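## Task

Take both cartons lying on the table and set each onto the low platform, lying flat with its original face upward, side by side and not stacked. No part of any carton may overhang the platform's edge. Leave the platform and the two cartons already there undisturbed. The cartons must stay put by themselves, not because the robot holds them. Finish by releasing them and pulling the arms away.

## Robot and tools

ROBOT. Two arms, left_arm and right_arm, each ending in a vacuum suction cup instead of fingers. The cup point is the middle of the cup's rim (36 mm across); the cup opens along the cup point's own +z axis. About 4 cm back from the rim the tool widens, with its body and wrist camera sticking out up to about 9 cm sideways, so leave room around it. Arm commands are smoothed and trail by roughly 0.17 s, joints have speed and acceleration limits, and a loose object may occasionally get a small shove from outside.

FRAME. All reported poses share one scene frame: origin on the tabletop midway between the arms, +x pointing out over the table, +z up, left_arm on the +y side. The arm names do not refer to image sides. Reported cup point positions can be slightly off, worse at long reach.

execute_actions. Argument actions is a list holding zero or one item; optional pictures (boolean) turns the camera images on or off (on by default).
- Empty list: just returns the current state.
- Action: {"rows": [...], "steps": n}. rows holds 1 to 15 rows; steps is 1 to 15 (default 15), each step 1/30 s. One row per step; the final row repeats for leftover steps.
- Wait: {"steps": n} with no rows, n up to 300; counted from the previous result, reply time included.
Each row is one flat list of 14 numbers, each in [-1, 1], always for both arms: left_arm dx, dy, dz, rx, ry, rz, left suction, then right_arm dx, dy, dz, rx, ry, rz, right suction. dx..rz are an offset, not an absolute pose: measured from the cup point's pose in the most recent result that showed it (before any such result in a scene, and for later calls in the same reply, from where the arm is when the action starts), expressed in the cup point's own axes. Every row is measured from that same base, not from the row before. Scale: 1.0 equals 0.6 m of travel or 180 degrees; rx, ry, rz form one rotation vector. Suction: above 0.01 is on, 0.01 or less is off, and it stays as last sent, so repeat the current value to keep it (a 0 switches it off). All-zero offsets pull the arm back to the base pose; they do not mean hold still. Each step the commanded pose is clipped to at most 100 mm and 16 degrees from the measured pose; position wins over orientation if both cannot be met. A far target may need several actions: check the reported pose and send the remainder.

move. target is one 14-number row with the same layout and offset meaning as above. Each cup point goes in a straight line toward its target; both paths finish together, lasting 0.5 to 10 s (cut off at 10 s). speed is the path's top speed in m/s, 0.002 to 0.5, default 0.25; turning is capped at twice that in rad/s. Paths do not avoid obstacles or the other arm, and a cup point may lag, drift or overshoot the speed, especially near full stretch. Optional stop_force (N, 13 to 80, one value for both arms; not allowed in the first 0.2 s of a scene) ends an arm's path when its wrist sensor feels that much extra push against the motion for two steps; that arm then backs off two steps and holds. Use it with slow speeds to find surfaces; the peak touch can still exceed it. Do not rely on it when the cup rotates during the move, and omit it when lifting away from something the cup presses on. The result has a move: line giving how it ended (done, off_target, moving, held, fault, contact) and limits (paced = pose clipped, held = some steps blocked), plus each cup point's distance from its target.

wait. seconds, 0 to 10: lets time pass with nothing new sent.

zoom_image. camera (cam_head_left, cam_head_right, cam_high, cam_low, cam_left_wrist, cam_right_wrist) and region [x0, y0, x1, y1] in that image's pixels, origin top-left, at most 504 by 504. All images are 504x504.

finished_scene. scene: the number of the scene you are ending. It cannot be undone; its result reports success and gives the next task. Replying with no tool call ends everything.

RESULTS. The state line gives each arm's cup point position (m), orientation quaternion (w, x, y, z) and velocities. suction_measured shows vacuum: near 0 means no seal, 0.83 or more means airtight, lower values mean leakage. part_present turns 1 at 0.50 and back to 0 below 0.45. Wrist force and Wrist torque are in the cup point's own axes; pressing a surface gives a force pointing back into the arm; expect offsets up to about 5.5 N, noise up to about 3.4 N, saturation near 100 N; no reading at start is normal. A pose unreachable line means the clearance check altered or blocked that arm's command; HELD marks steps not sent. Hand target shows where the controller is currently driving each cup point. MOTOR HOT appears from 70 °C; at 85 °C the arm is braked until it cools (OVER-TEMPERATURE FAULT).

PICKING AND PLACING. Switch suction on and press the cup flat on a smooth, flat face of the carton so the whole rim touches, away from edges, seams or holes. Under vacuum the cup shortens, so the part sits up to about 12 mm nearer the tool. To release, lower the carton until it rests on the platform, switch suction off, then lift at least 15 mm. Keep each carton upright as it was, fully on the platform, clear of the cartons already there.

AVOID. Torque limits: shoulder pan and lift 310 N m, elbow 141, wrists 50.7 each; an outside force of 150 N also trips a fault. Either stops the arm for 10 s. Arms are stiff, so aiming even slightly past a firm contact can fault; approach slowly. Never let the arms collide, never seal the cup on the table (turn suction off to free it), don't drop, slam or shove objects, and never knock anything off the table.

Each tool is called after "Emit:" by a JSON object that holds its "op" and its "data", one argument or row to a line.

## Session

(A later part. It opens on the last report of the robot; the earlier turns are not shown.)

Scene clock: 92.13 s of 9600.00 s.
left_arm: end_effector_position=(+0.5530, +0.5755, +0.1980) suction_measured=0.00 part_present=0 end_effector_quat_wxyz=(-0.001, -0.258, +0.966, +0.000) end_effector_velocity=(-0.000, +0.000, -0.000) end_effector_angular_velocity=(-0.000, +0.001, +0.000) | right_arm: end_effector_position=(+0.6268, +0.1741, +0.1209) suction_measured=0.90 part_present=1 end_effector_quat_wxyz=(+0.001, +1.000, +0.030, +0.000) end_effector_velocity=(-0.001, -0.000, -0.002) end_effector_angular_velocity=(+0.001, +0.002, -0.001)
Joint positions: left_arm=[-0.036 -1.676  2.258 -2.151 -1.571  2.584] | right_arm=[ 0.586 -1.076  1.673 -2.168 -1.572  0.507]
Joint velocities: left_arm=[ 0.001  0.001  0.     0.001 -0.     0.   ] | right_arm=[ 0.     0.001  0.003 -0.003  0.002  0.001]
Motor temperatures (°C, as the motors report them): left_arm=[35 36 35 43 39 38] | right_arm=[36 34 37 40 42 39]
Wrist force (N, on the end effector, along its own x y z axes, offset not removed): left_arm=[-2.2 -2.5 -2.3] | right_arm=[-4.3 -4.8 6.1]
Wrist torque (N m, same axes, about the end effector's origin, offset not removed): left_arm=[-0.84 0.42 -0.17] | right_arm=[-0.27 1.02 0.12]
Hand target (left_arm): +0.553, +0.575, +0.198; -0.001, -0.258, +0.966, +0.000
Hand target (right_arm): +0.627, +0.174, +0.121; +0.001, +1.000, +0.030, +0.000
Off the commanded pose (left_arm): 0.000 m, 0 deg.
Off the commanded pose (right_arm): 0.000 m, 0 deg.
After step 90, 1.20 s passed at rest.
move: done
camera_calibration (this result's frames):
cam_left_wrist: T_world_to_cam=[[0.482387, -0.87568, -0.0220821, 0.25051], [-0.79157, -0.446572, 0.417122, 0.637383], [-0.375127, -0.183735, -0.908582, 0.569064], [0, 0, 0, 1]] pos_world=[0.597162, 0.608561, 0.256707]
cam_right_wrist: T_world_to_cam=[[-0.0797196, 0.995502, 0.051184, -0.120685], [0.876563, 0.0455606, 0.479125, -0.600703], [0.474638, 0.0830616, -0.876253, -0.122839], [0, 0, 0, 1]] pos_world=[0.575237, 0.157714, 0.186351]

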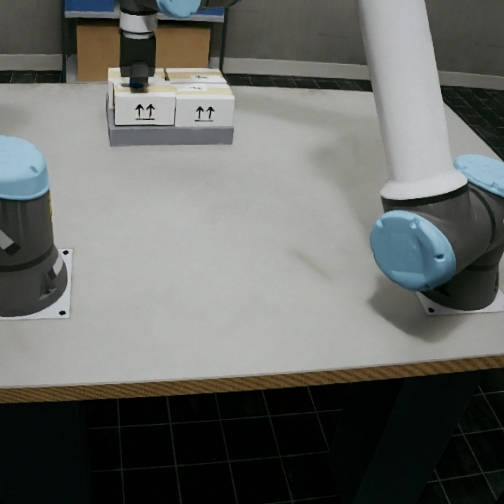

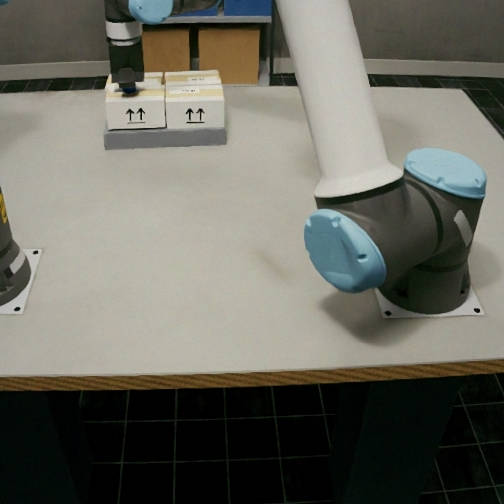

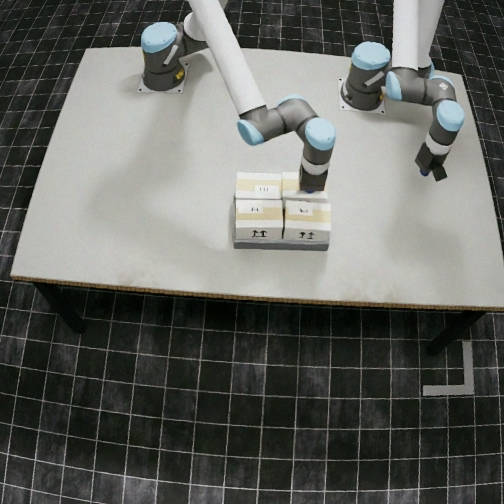

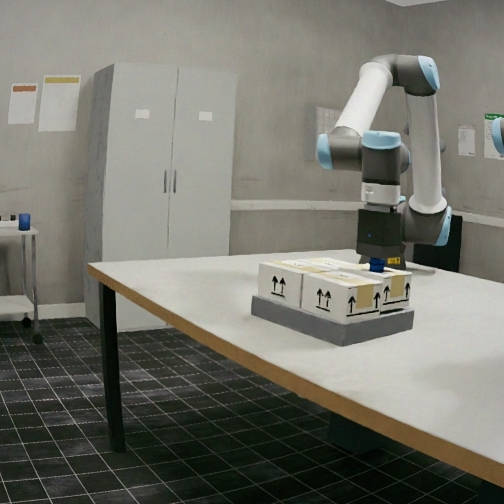

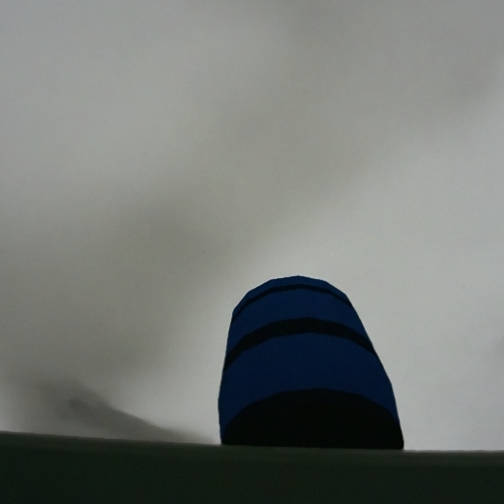

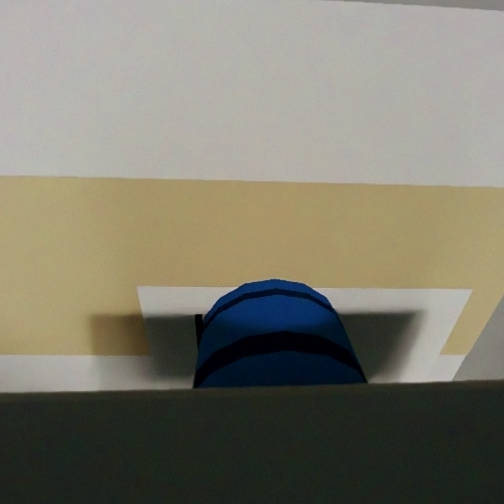

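Too close to the near edge; shift +x about 7 mm.

Emit:
{"op": "move", "data": {
  "target": [0,0,0,0,0,0,0,0.012,-0.002,0,0,0,0,1],
  "speed": 0.01
}}

Emit:
{"op": "move", "data": {
  "target": [0,0,0,0,0,0,0,0,0,0.04,0,0,0,1],
  "speed": 0.006,
  "stop_force": 15
}}

Emit:
{"op": "execute_actions", "data": {
  "actions": [
    {"rows":[[0,0,0,0,0,0,0,0,0,0,0,0,0,0]],"steps":10}
  ],
  "pictures": false
}}

Emit:
{"op": "move", "data": {
  "target": [0,0,0,0,0,0,0,0,0,-0.23,0,0,0,0],
  "speed": 0.15
}}

Emit:
{"op": "zoom_image", "data": {
  "camera": "cam_head_right",
  "region": [80, 40, 280, 170]
}}

Scene clock: 97.40 s of 9600.00 s.
left_arm: end_effector_position=(+0.5530, +0.5755, +0.1980) suction_measured=0.00 part_present=0 end_effector_quat_wxyz=(-0.001, -0.258, +0.966, +0.000) end_effector_velocity=(+0.000, -0.000, +0.000) end_effector_angular_velocity=(-0.000, -0.001, +0.000) | right_arm: end_effector_position=(+0.6338, +0.1757, +0.1209) suction_measured=0.90 part_present=1 end_effector_quat_wxyz=(+0.001, +1.000, +0.030, +0.000) end_effector_velocity=(+0.001, +0.000, -0.000) end_effector_angular_velocity=(+0.000, +0.000, -0.000)
Joint positions: left_arm=[-0.035 -1.676  2.258 -2.151 -1.571  2.584] | right_arm=[ 0.584 -1.067  1.659 -2.162 -1.572  0.504]
Joint velocities: left_arm=[-0.    -0.     0.    -0.001 -0.    -0.   ] | right_arm=[-0.001  0.002 -0.003  0.001  0.001 -0.001]
Motor temperatures (°C, as the motors report them): left_arm=[35 36 35 43 39 38] | right_arm=[36 34 37 40 42 39]
Wrist force (N, on the end effector, along its own x y z axes, offset not removed): left_arm=[6.2 -4.3 -1.6] | right_arm=[3.8 0.0 9.5]
Wrist torque (N m, same axes, about the end effector's origin, offset not removed): left_arm=[-1.13 -1.35 0.22] | right_arm=[0.24 -0.26 0.08]
Hand target (left_arm): +0.553, +0.575, +0.198; -0.001, -0.258, +0.966, +0.000
Hand target (right_arm): +0.634, +0.176, +0.121; +0.001, +1.000, +0.030, +0.000
Off the commanded pose (left_arm): 0.000 m, 0 deg.
Off the commanded pose (right_arm): 0.000 m, 0 deg.
After step 90, 1.30 s passed at rest.
move: done
camera_calibration (this result's frames):
cam_left_wrist: T_world_to_cam=[[0.482428, -0.875657, -0.0220823, 0.2505], [-0.791549, -0.446609, 0.417122, 0.637399], [-0.375118, -0.183752, -0.908582, 0.569072], [0, 0, 0, 1]] pos_world=[0.597153, 0.608588, 0.256707]
cam_right_wrist: T_world_to_cam=[[-0.0797213, 0.995503, 0.051163, -0.121714], [0.876556, 0.045571, 0.479137, -0.606862], [0.474651, 0.0830447, -0.876248, -0.126286], [0, 0, 0, 1]] pos_world=[0.582187, 0.159309, 0.186339]

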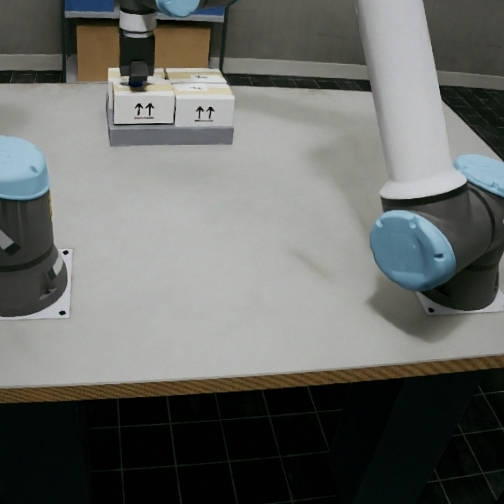

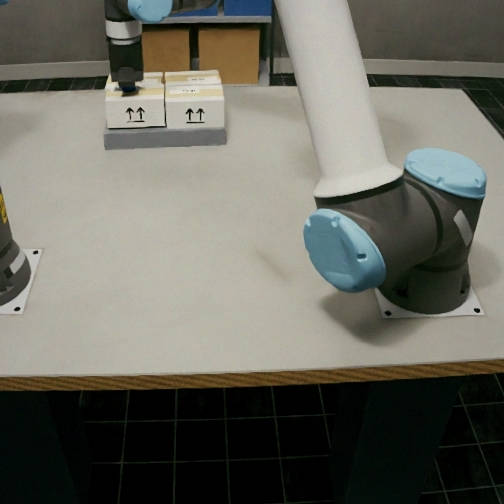

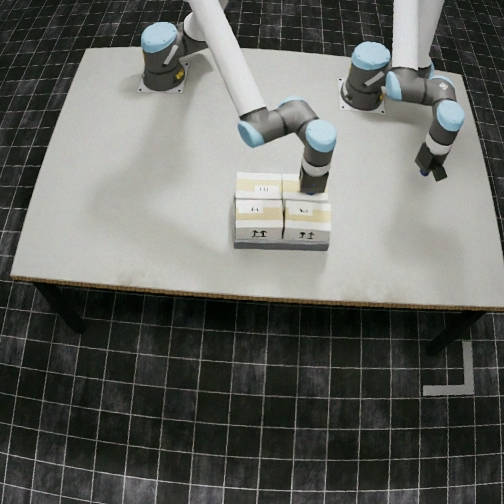

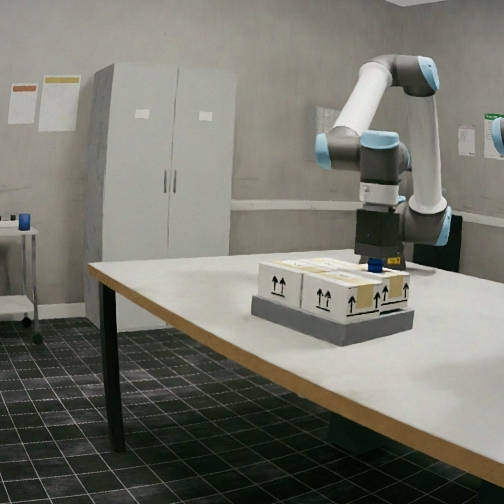

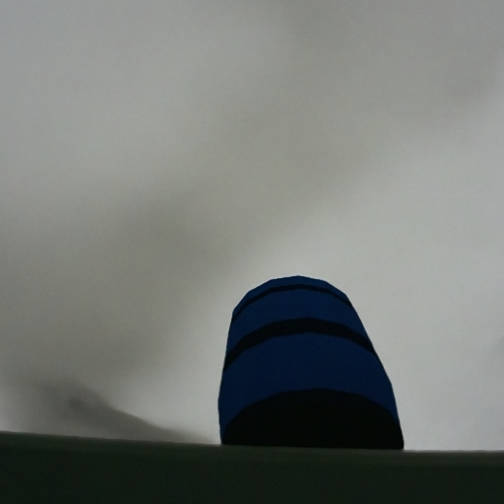

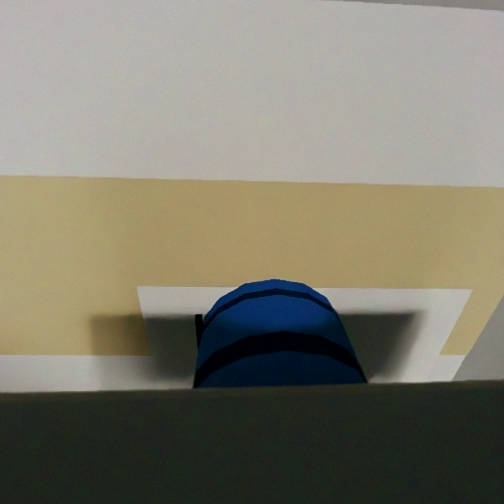

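Scene clock: 99.23 s of 9600.00 s.
left_arm: end_effector_position=(+0.5530, +0.5755, +0.1980) suction_measured=0.00 part_present=0 end_effector_quat_wxyz=(-0.001, -0.258, +0.966, +0.000) end_effector_velocity=(+0.000, -0.000, +0.000) end_effector_angular_velocity=(+0.000, -0.002, -0.001) | right_arm: end_effector_position=(+0.6338, +0.1757, +0.1122) suction_measured=0.90 part_present=1 end_effector_quat_wxyz=(+0.001, +1.000, +0.030, +0.000) end_effector_velocity=(-0.001, -0.000, +0.000) end_effector_angular_velocity=(-0.002, +0.002, +0.000)
Joint positions: left_arm=[-0.035 -1.676  2.258 -2.151 -1.571  2.584] | right_arm=[ 0.584 -1.059  1.665 -2.176 -1.572  0.504]
Joint velocities: left_arm=[-0.    -0.001  0.    -0.001  0.     0.001] | right_arm=[ 0.    -0.001 -0.     0.004 -0.    -0.   ]
Motor temperatures (°C, as the motors report them): left_arm=[35 36 35 43 39 38] | right_arm=[36 34 37 40 42 39]
Wrist force (N, on the end effector, along its own x y z axes, offset not removed): left_arm=[3.1 1.8 -3.1] | right_arm=[3.9 3.5 -9.5]
Wrist torque (N m, same axes, about the end effector's origin, offset not removed): left_arm=[0.07 -0.53 0.00] | right_arm=[0.52 -0.38 -0.05]
Hand target (left_arm): +0.553, +0.575, +0.198; -0.001, -0.258, +0.966, +0.000
Hand target (right_arm): +0.634, +0.176, +0.112; +0.001, +1.000, +0.030, +0.000
Off the commanded pose (left_arm): 0.000 m, 0 deg.
Off the commanded pose (right_arm): 0.015 m, 0 deg.
move: contact (right_arm)
camera_calibration (this result's frames):
cam_left_wrist: T_world_to_cam=[[0.482428, -0.875657, -0.0220822, 0.2505], [-0.791549, -0.446609, 0.417122, 0.637399], [-0.375118, -0.183752, -0.908582, 0.569072], [0, 0, 0, 1]] pos_world=[0.597153, 0.608588, 0.256707]
cam_right_wrist: T_world_to_cam=[[-0.0797303, 0.995497, 0.0512637, -0.121273], [0.876469, 0.0455154, 0.479302, -0.602656], [0.47481, 0.0831459, -0.876152, -0.134119], [0, 0, 0, 1]] pos_world=[0.582221, 0.159309, 0.177563]

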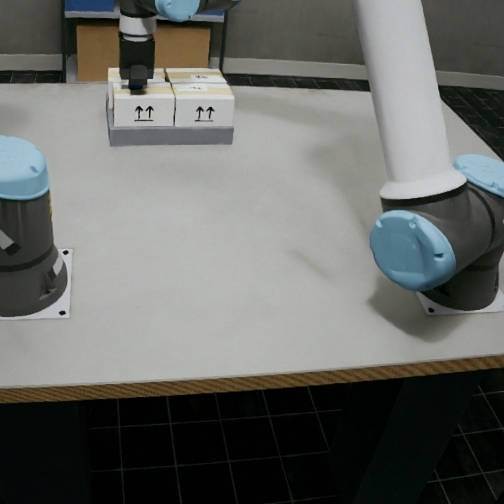

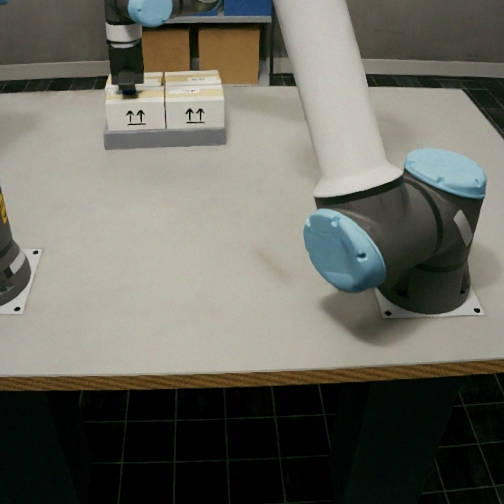

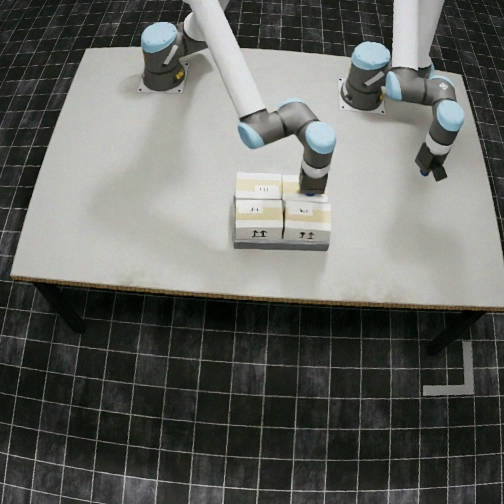

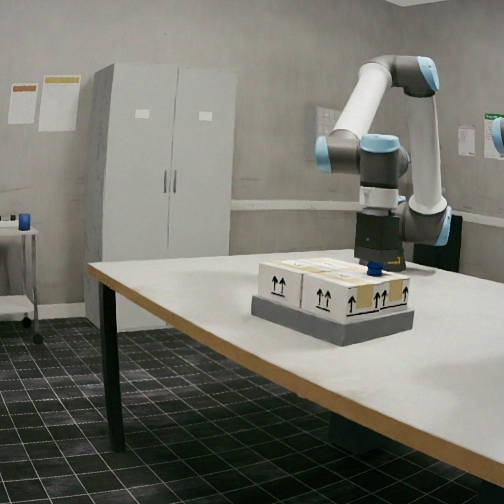

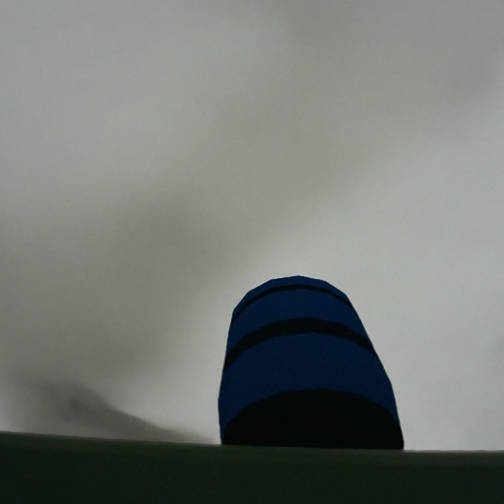

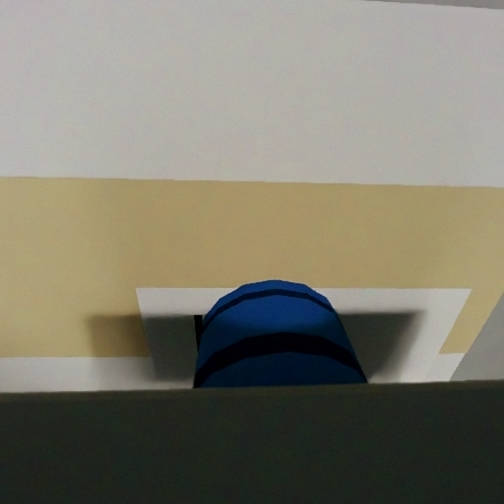

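Scene clock: 99.57 s of 9600.00 s.
left_arm: end_effector_position=(+0.5530, +0.5755, +0.1980) suction_measured=0.00 part_present=0 end_effector_quat_wxyz=(-0.001, -0.258, +0.966, +0.000) end_effector_velocity=(-0.001, +0.001, -0.000) end_effector_angular_velocity=(+0.000, +0.001, +0.001) | right_arm: end_effector_position=(+0.6338, +0.1757, +0.1122) suction_measured=0.00 part_present=0 end_effector_quat_wxyz=(+0.001, +1.000, +0.030, +0.000) end_effector_velocity=(+0.000, +0.001, +0.001) end_effector_angular_velocity=(+0.001, -0.001, +0.001)
Joint positions: left_arm=[-0.035 -1.676  2.258 -2.151 -1.571  2.584] | right_arm=[ 0.584 -1.059  1.665 -2.176 -1.572  0.504]
Joint velocities: left_arm=[ 0.001  0.     0.     0.001  0.    -0.   ] | right_arm=[ 0.001 -0.    -0.001 -0.    -0.    -0.   ]
Motor temperatures (°C, as the motors report them): left_arm=[35 36 35 43 39 38] | right_arm=[36 34 37 40 42 39]
Wrist force (N, on the end effector, along its own x y z axes, offset not removed): left_arm=[4.7 -1.1 -4.8] | right_arm=[-0.7 -1.9 -25.4]
Wrist torque (N m, same axes, about the end effector's origin, offset not removed): left_arm=[-0.32 -1.09 -0.02] | right_arm=[-0.28 -0.02 0.14]
Hand target (left_arm): +0.553, +0.575, +0.198; -0.001, -0.258, +0.966, +0.000
Hand target (right_arm): +0.634, +0.176, +0.112; +0.001, +1.000, +0.030, +0.000
Off the commanded pose (left_arm): 0.000 m, 0 deg.
Off the commanded pose (right_arm): 0.000 m, 0 deg.
Steps of this call (steps 1 to 10: all 10 steps of this action). Readings (end_effector_position | what the end effector reports):
1: left_arm (+0.5530, +0.5755, +0.1980) | right_arm (+0.6338, +0.1757, +0.1122) | left_arm suction_measured=0.00 part_present=0 | right_arm suction_measured=0.41 part_present=0
2: left_arm (+0.5530, +0.5755, +0.1980) | right_arm (+0.6338, +0.1757, +0.1122) | left_arm suction_measured=0.00 part_present=0 | right_arm suction_measured=0.00 part_present=0
4: left_arm (+0.5530, +0.5755, +0.1980) | right_arm (+0.6338, +0.1757, +0.1122) | left_arm suction_measured=0.00 part_present=0 | right_arm suction_measured=0.00 part_present=0
8: left_arm (+0.5530, +0.5755, +0.1980) | right_arm (+0.6338, +0.1757, +0.1122) | left_arm suction_measured=0.00 part_present=0 | right_arm suction_measured=0.00 part_present=0
10: the state above

Scene clock: 101.23 s of 9600.00 s.
left_arm: end_effector_position=(+0.5530, +0.5755, +0.1980) suction_measured=0.00 part_present=0 end_effector_quat_wxyz=(-0.001, -0.258, +0.966, +0.000) end_effector_velocity=(-0.000, -0.001, -0.001) end_effector_angular_velocity=(+0.000, +0.002, -0.001) | right_arm: end_effector_position=(+0.6339, +0.1758, +0.2500) suction_measured=0.00 part_present=0 end_effector_quat_wxyz=(+0.001, +1.000, +0.030, +0.000) end_effector_velocity=(-0.000, +0.001, +0.002) end_effector_angular_velocity=(+0.000, -0.000, +0.001)
Joint positions: left_arm=[-0.035 -1.676  2.258 -2.151 -1.571  2.584] | right_arm=[ 0.584 -1.167  1.555 -1.959 -1.572  0.504]
Joint velocities: left_arm=[-0.001  0.     0.     0.001  0.    -0.   ] | right_arm=[ 0.001 -0.001 -0.003  0.003 -0.     0.   ]
Motor temperatures (°C, as the motors report them): left_arm=[35 36 35 43 39 38] | right_arm=[36 34 37 40 42 39]
Wrist force (N, on the end effector, along its own x y z axes, offset not removed): left_arm=[1.4 0.3 -4.6] | right_arm=[0.3 -3.0 0.6]
Wrist torque (N m, same axes, about the end effector's origin, offset not removed): left_arm=[-0.12 -0.32 0.01] | right_arm=[-0.28 0.15 0.08]
Hand target (left_arm): +0.553, +0.575, +0.198; -0.001, -0.258, +0.966, +0.000
Hand target (right_arm): +0.634, +0.176, +0.250; +0.001, +1.000, +0.030, +0.000
Off the commanded pose (left_arm): 0.000 m, 0 deg.
Off the commanded pose (right_arm): 0.000 m, 0 deg.
move: done
camera_calibration (this result's frames):
cam_left_wrist: T_world_to_cam=[[0.482428, -0.875657, -0.0220821, 0.2505], [-0.791549, -0.446609, 0.417122, 0.637399], [-0.375118, -0.183752, -0.908582, 0.569072], [0, 0, 0, 1]] pos_world=[0.597153, 0.608588, 0.256707]
cam_right_wrist: T_world_to_cam=[[-0.0797268, 0.995499, 0.0512306, -0.128402], [0.876498, 0.0455332, 0.479248, -0.668775], [0.474758, 0.0831124, -0.876183, -0.0133966], [0, 0, 0, 1]] pos_world=[0.582302, 0.159389, 0.315349]

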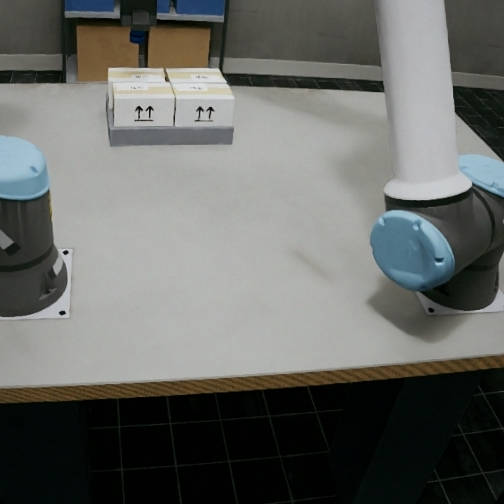

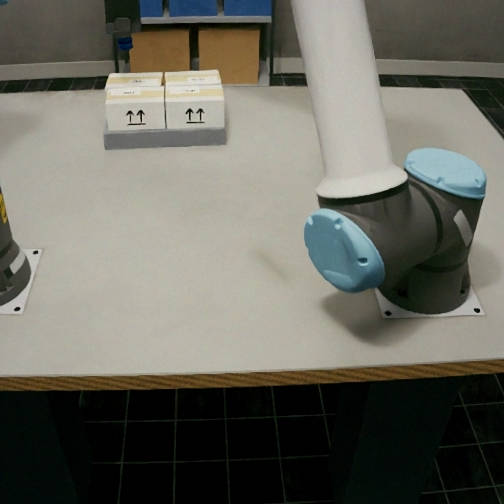

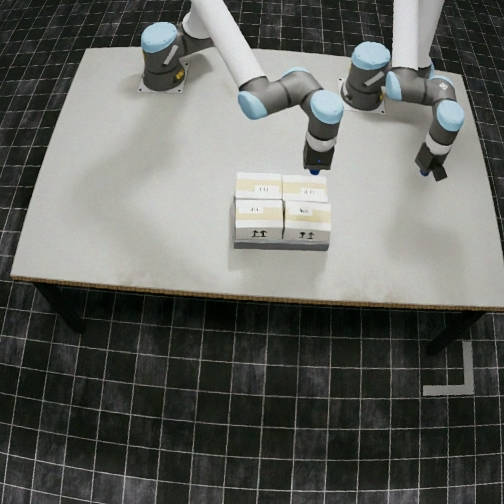

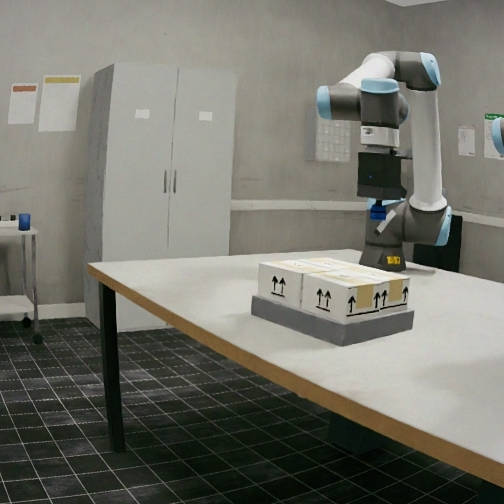

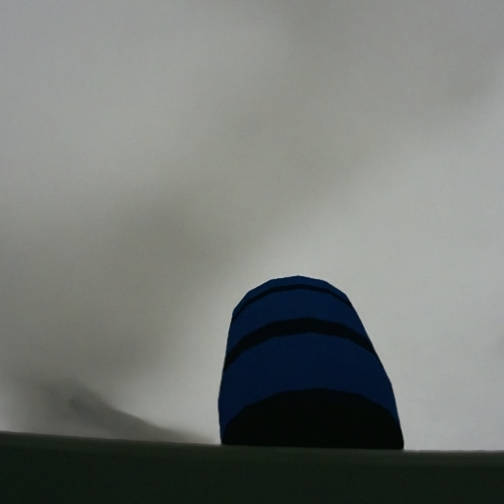

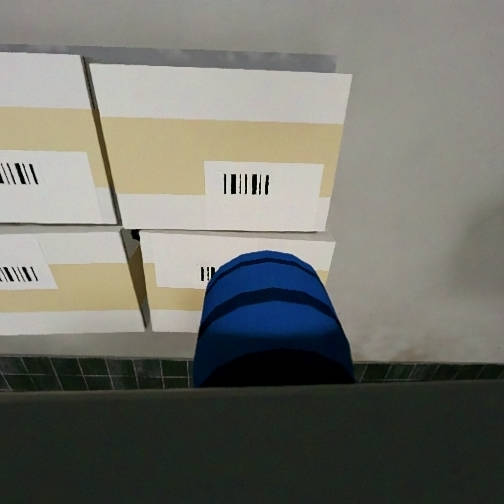

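Region (80, 40, 280, 170) of cam_head_right's 504x504 image, scaled by 2.520, with more detail than that image has; it fills the top 328 rows of this view, and the rest is white.

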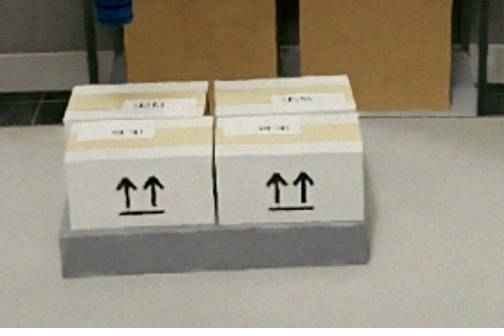

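Emit:
{"op": "finished_scene", "data": {
  "scene": 2
}}

The scene is finished: the task was done.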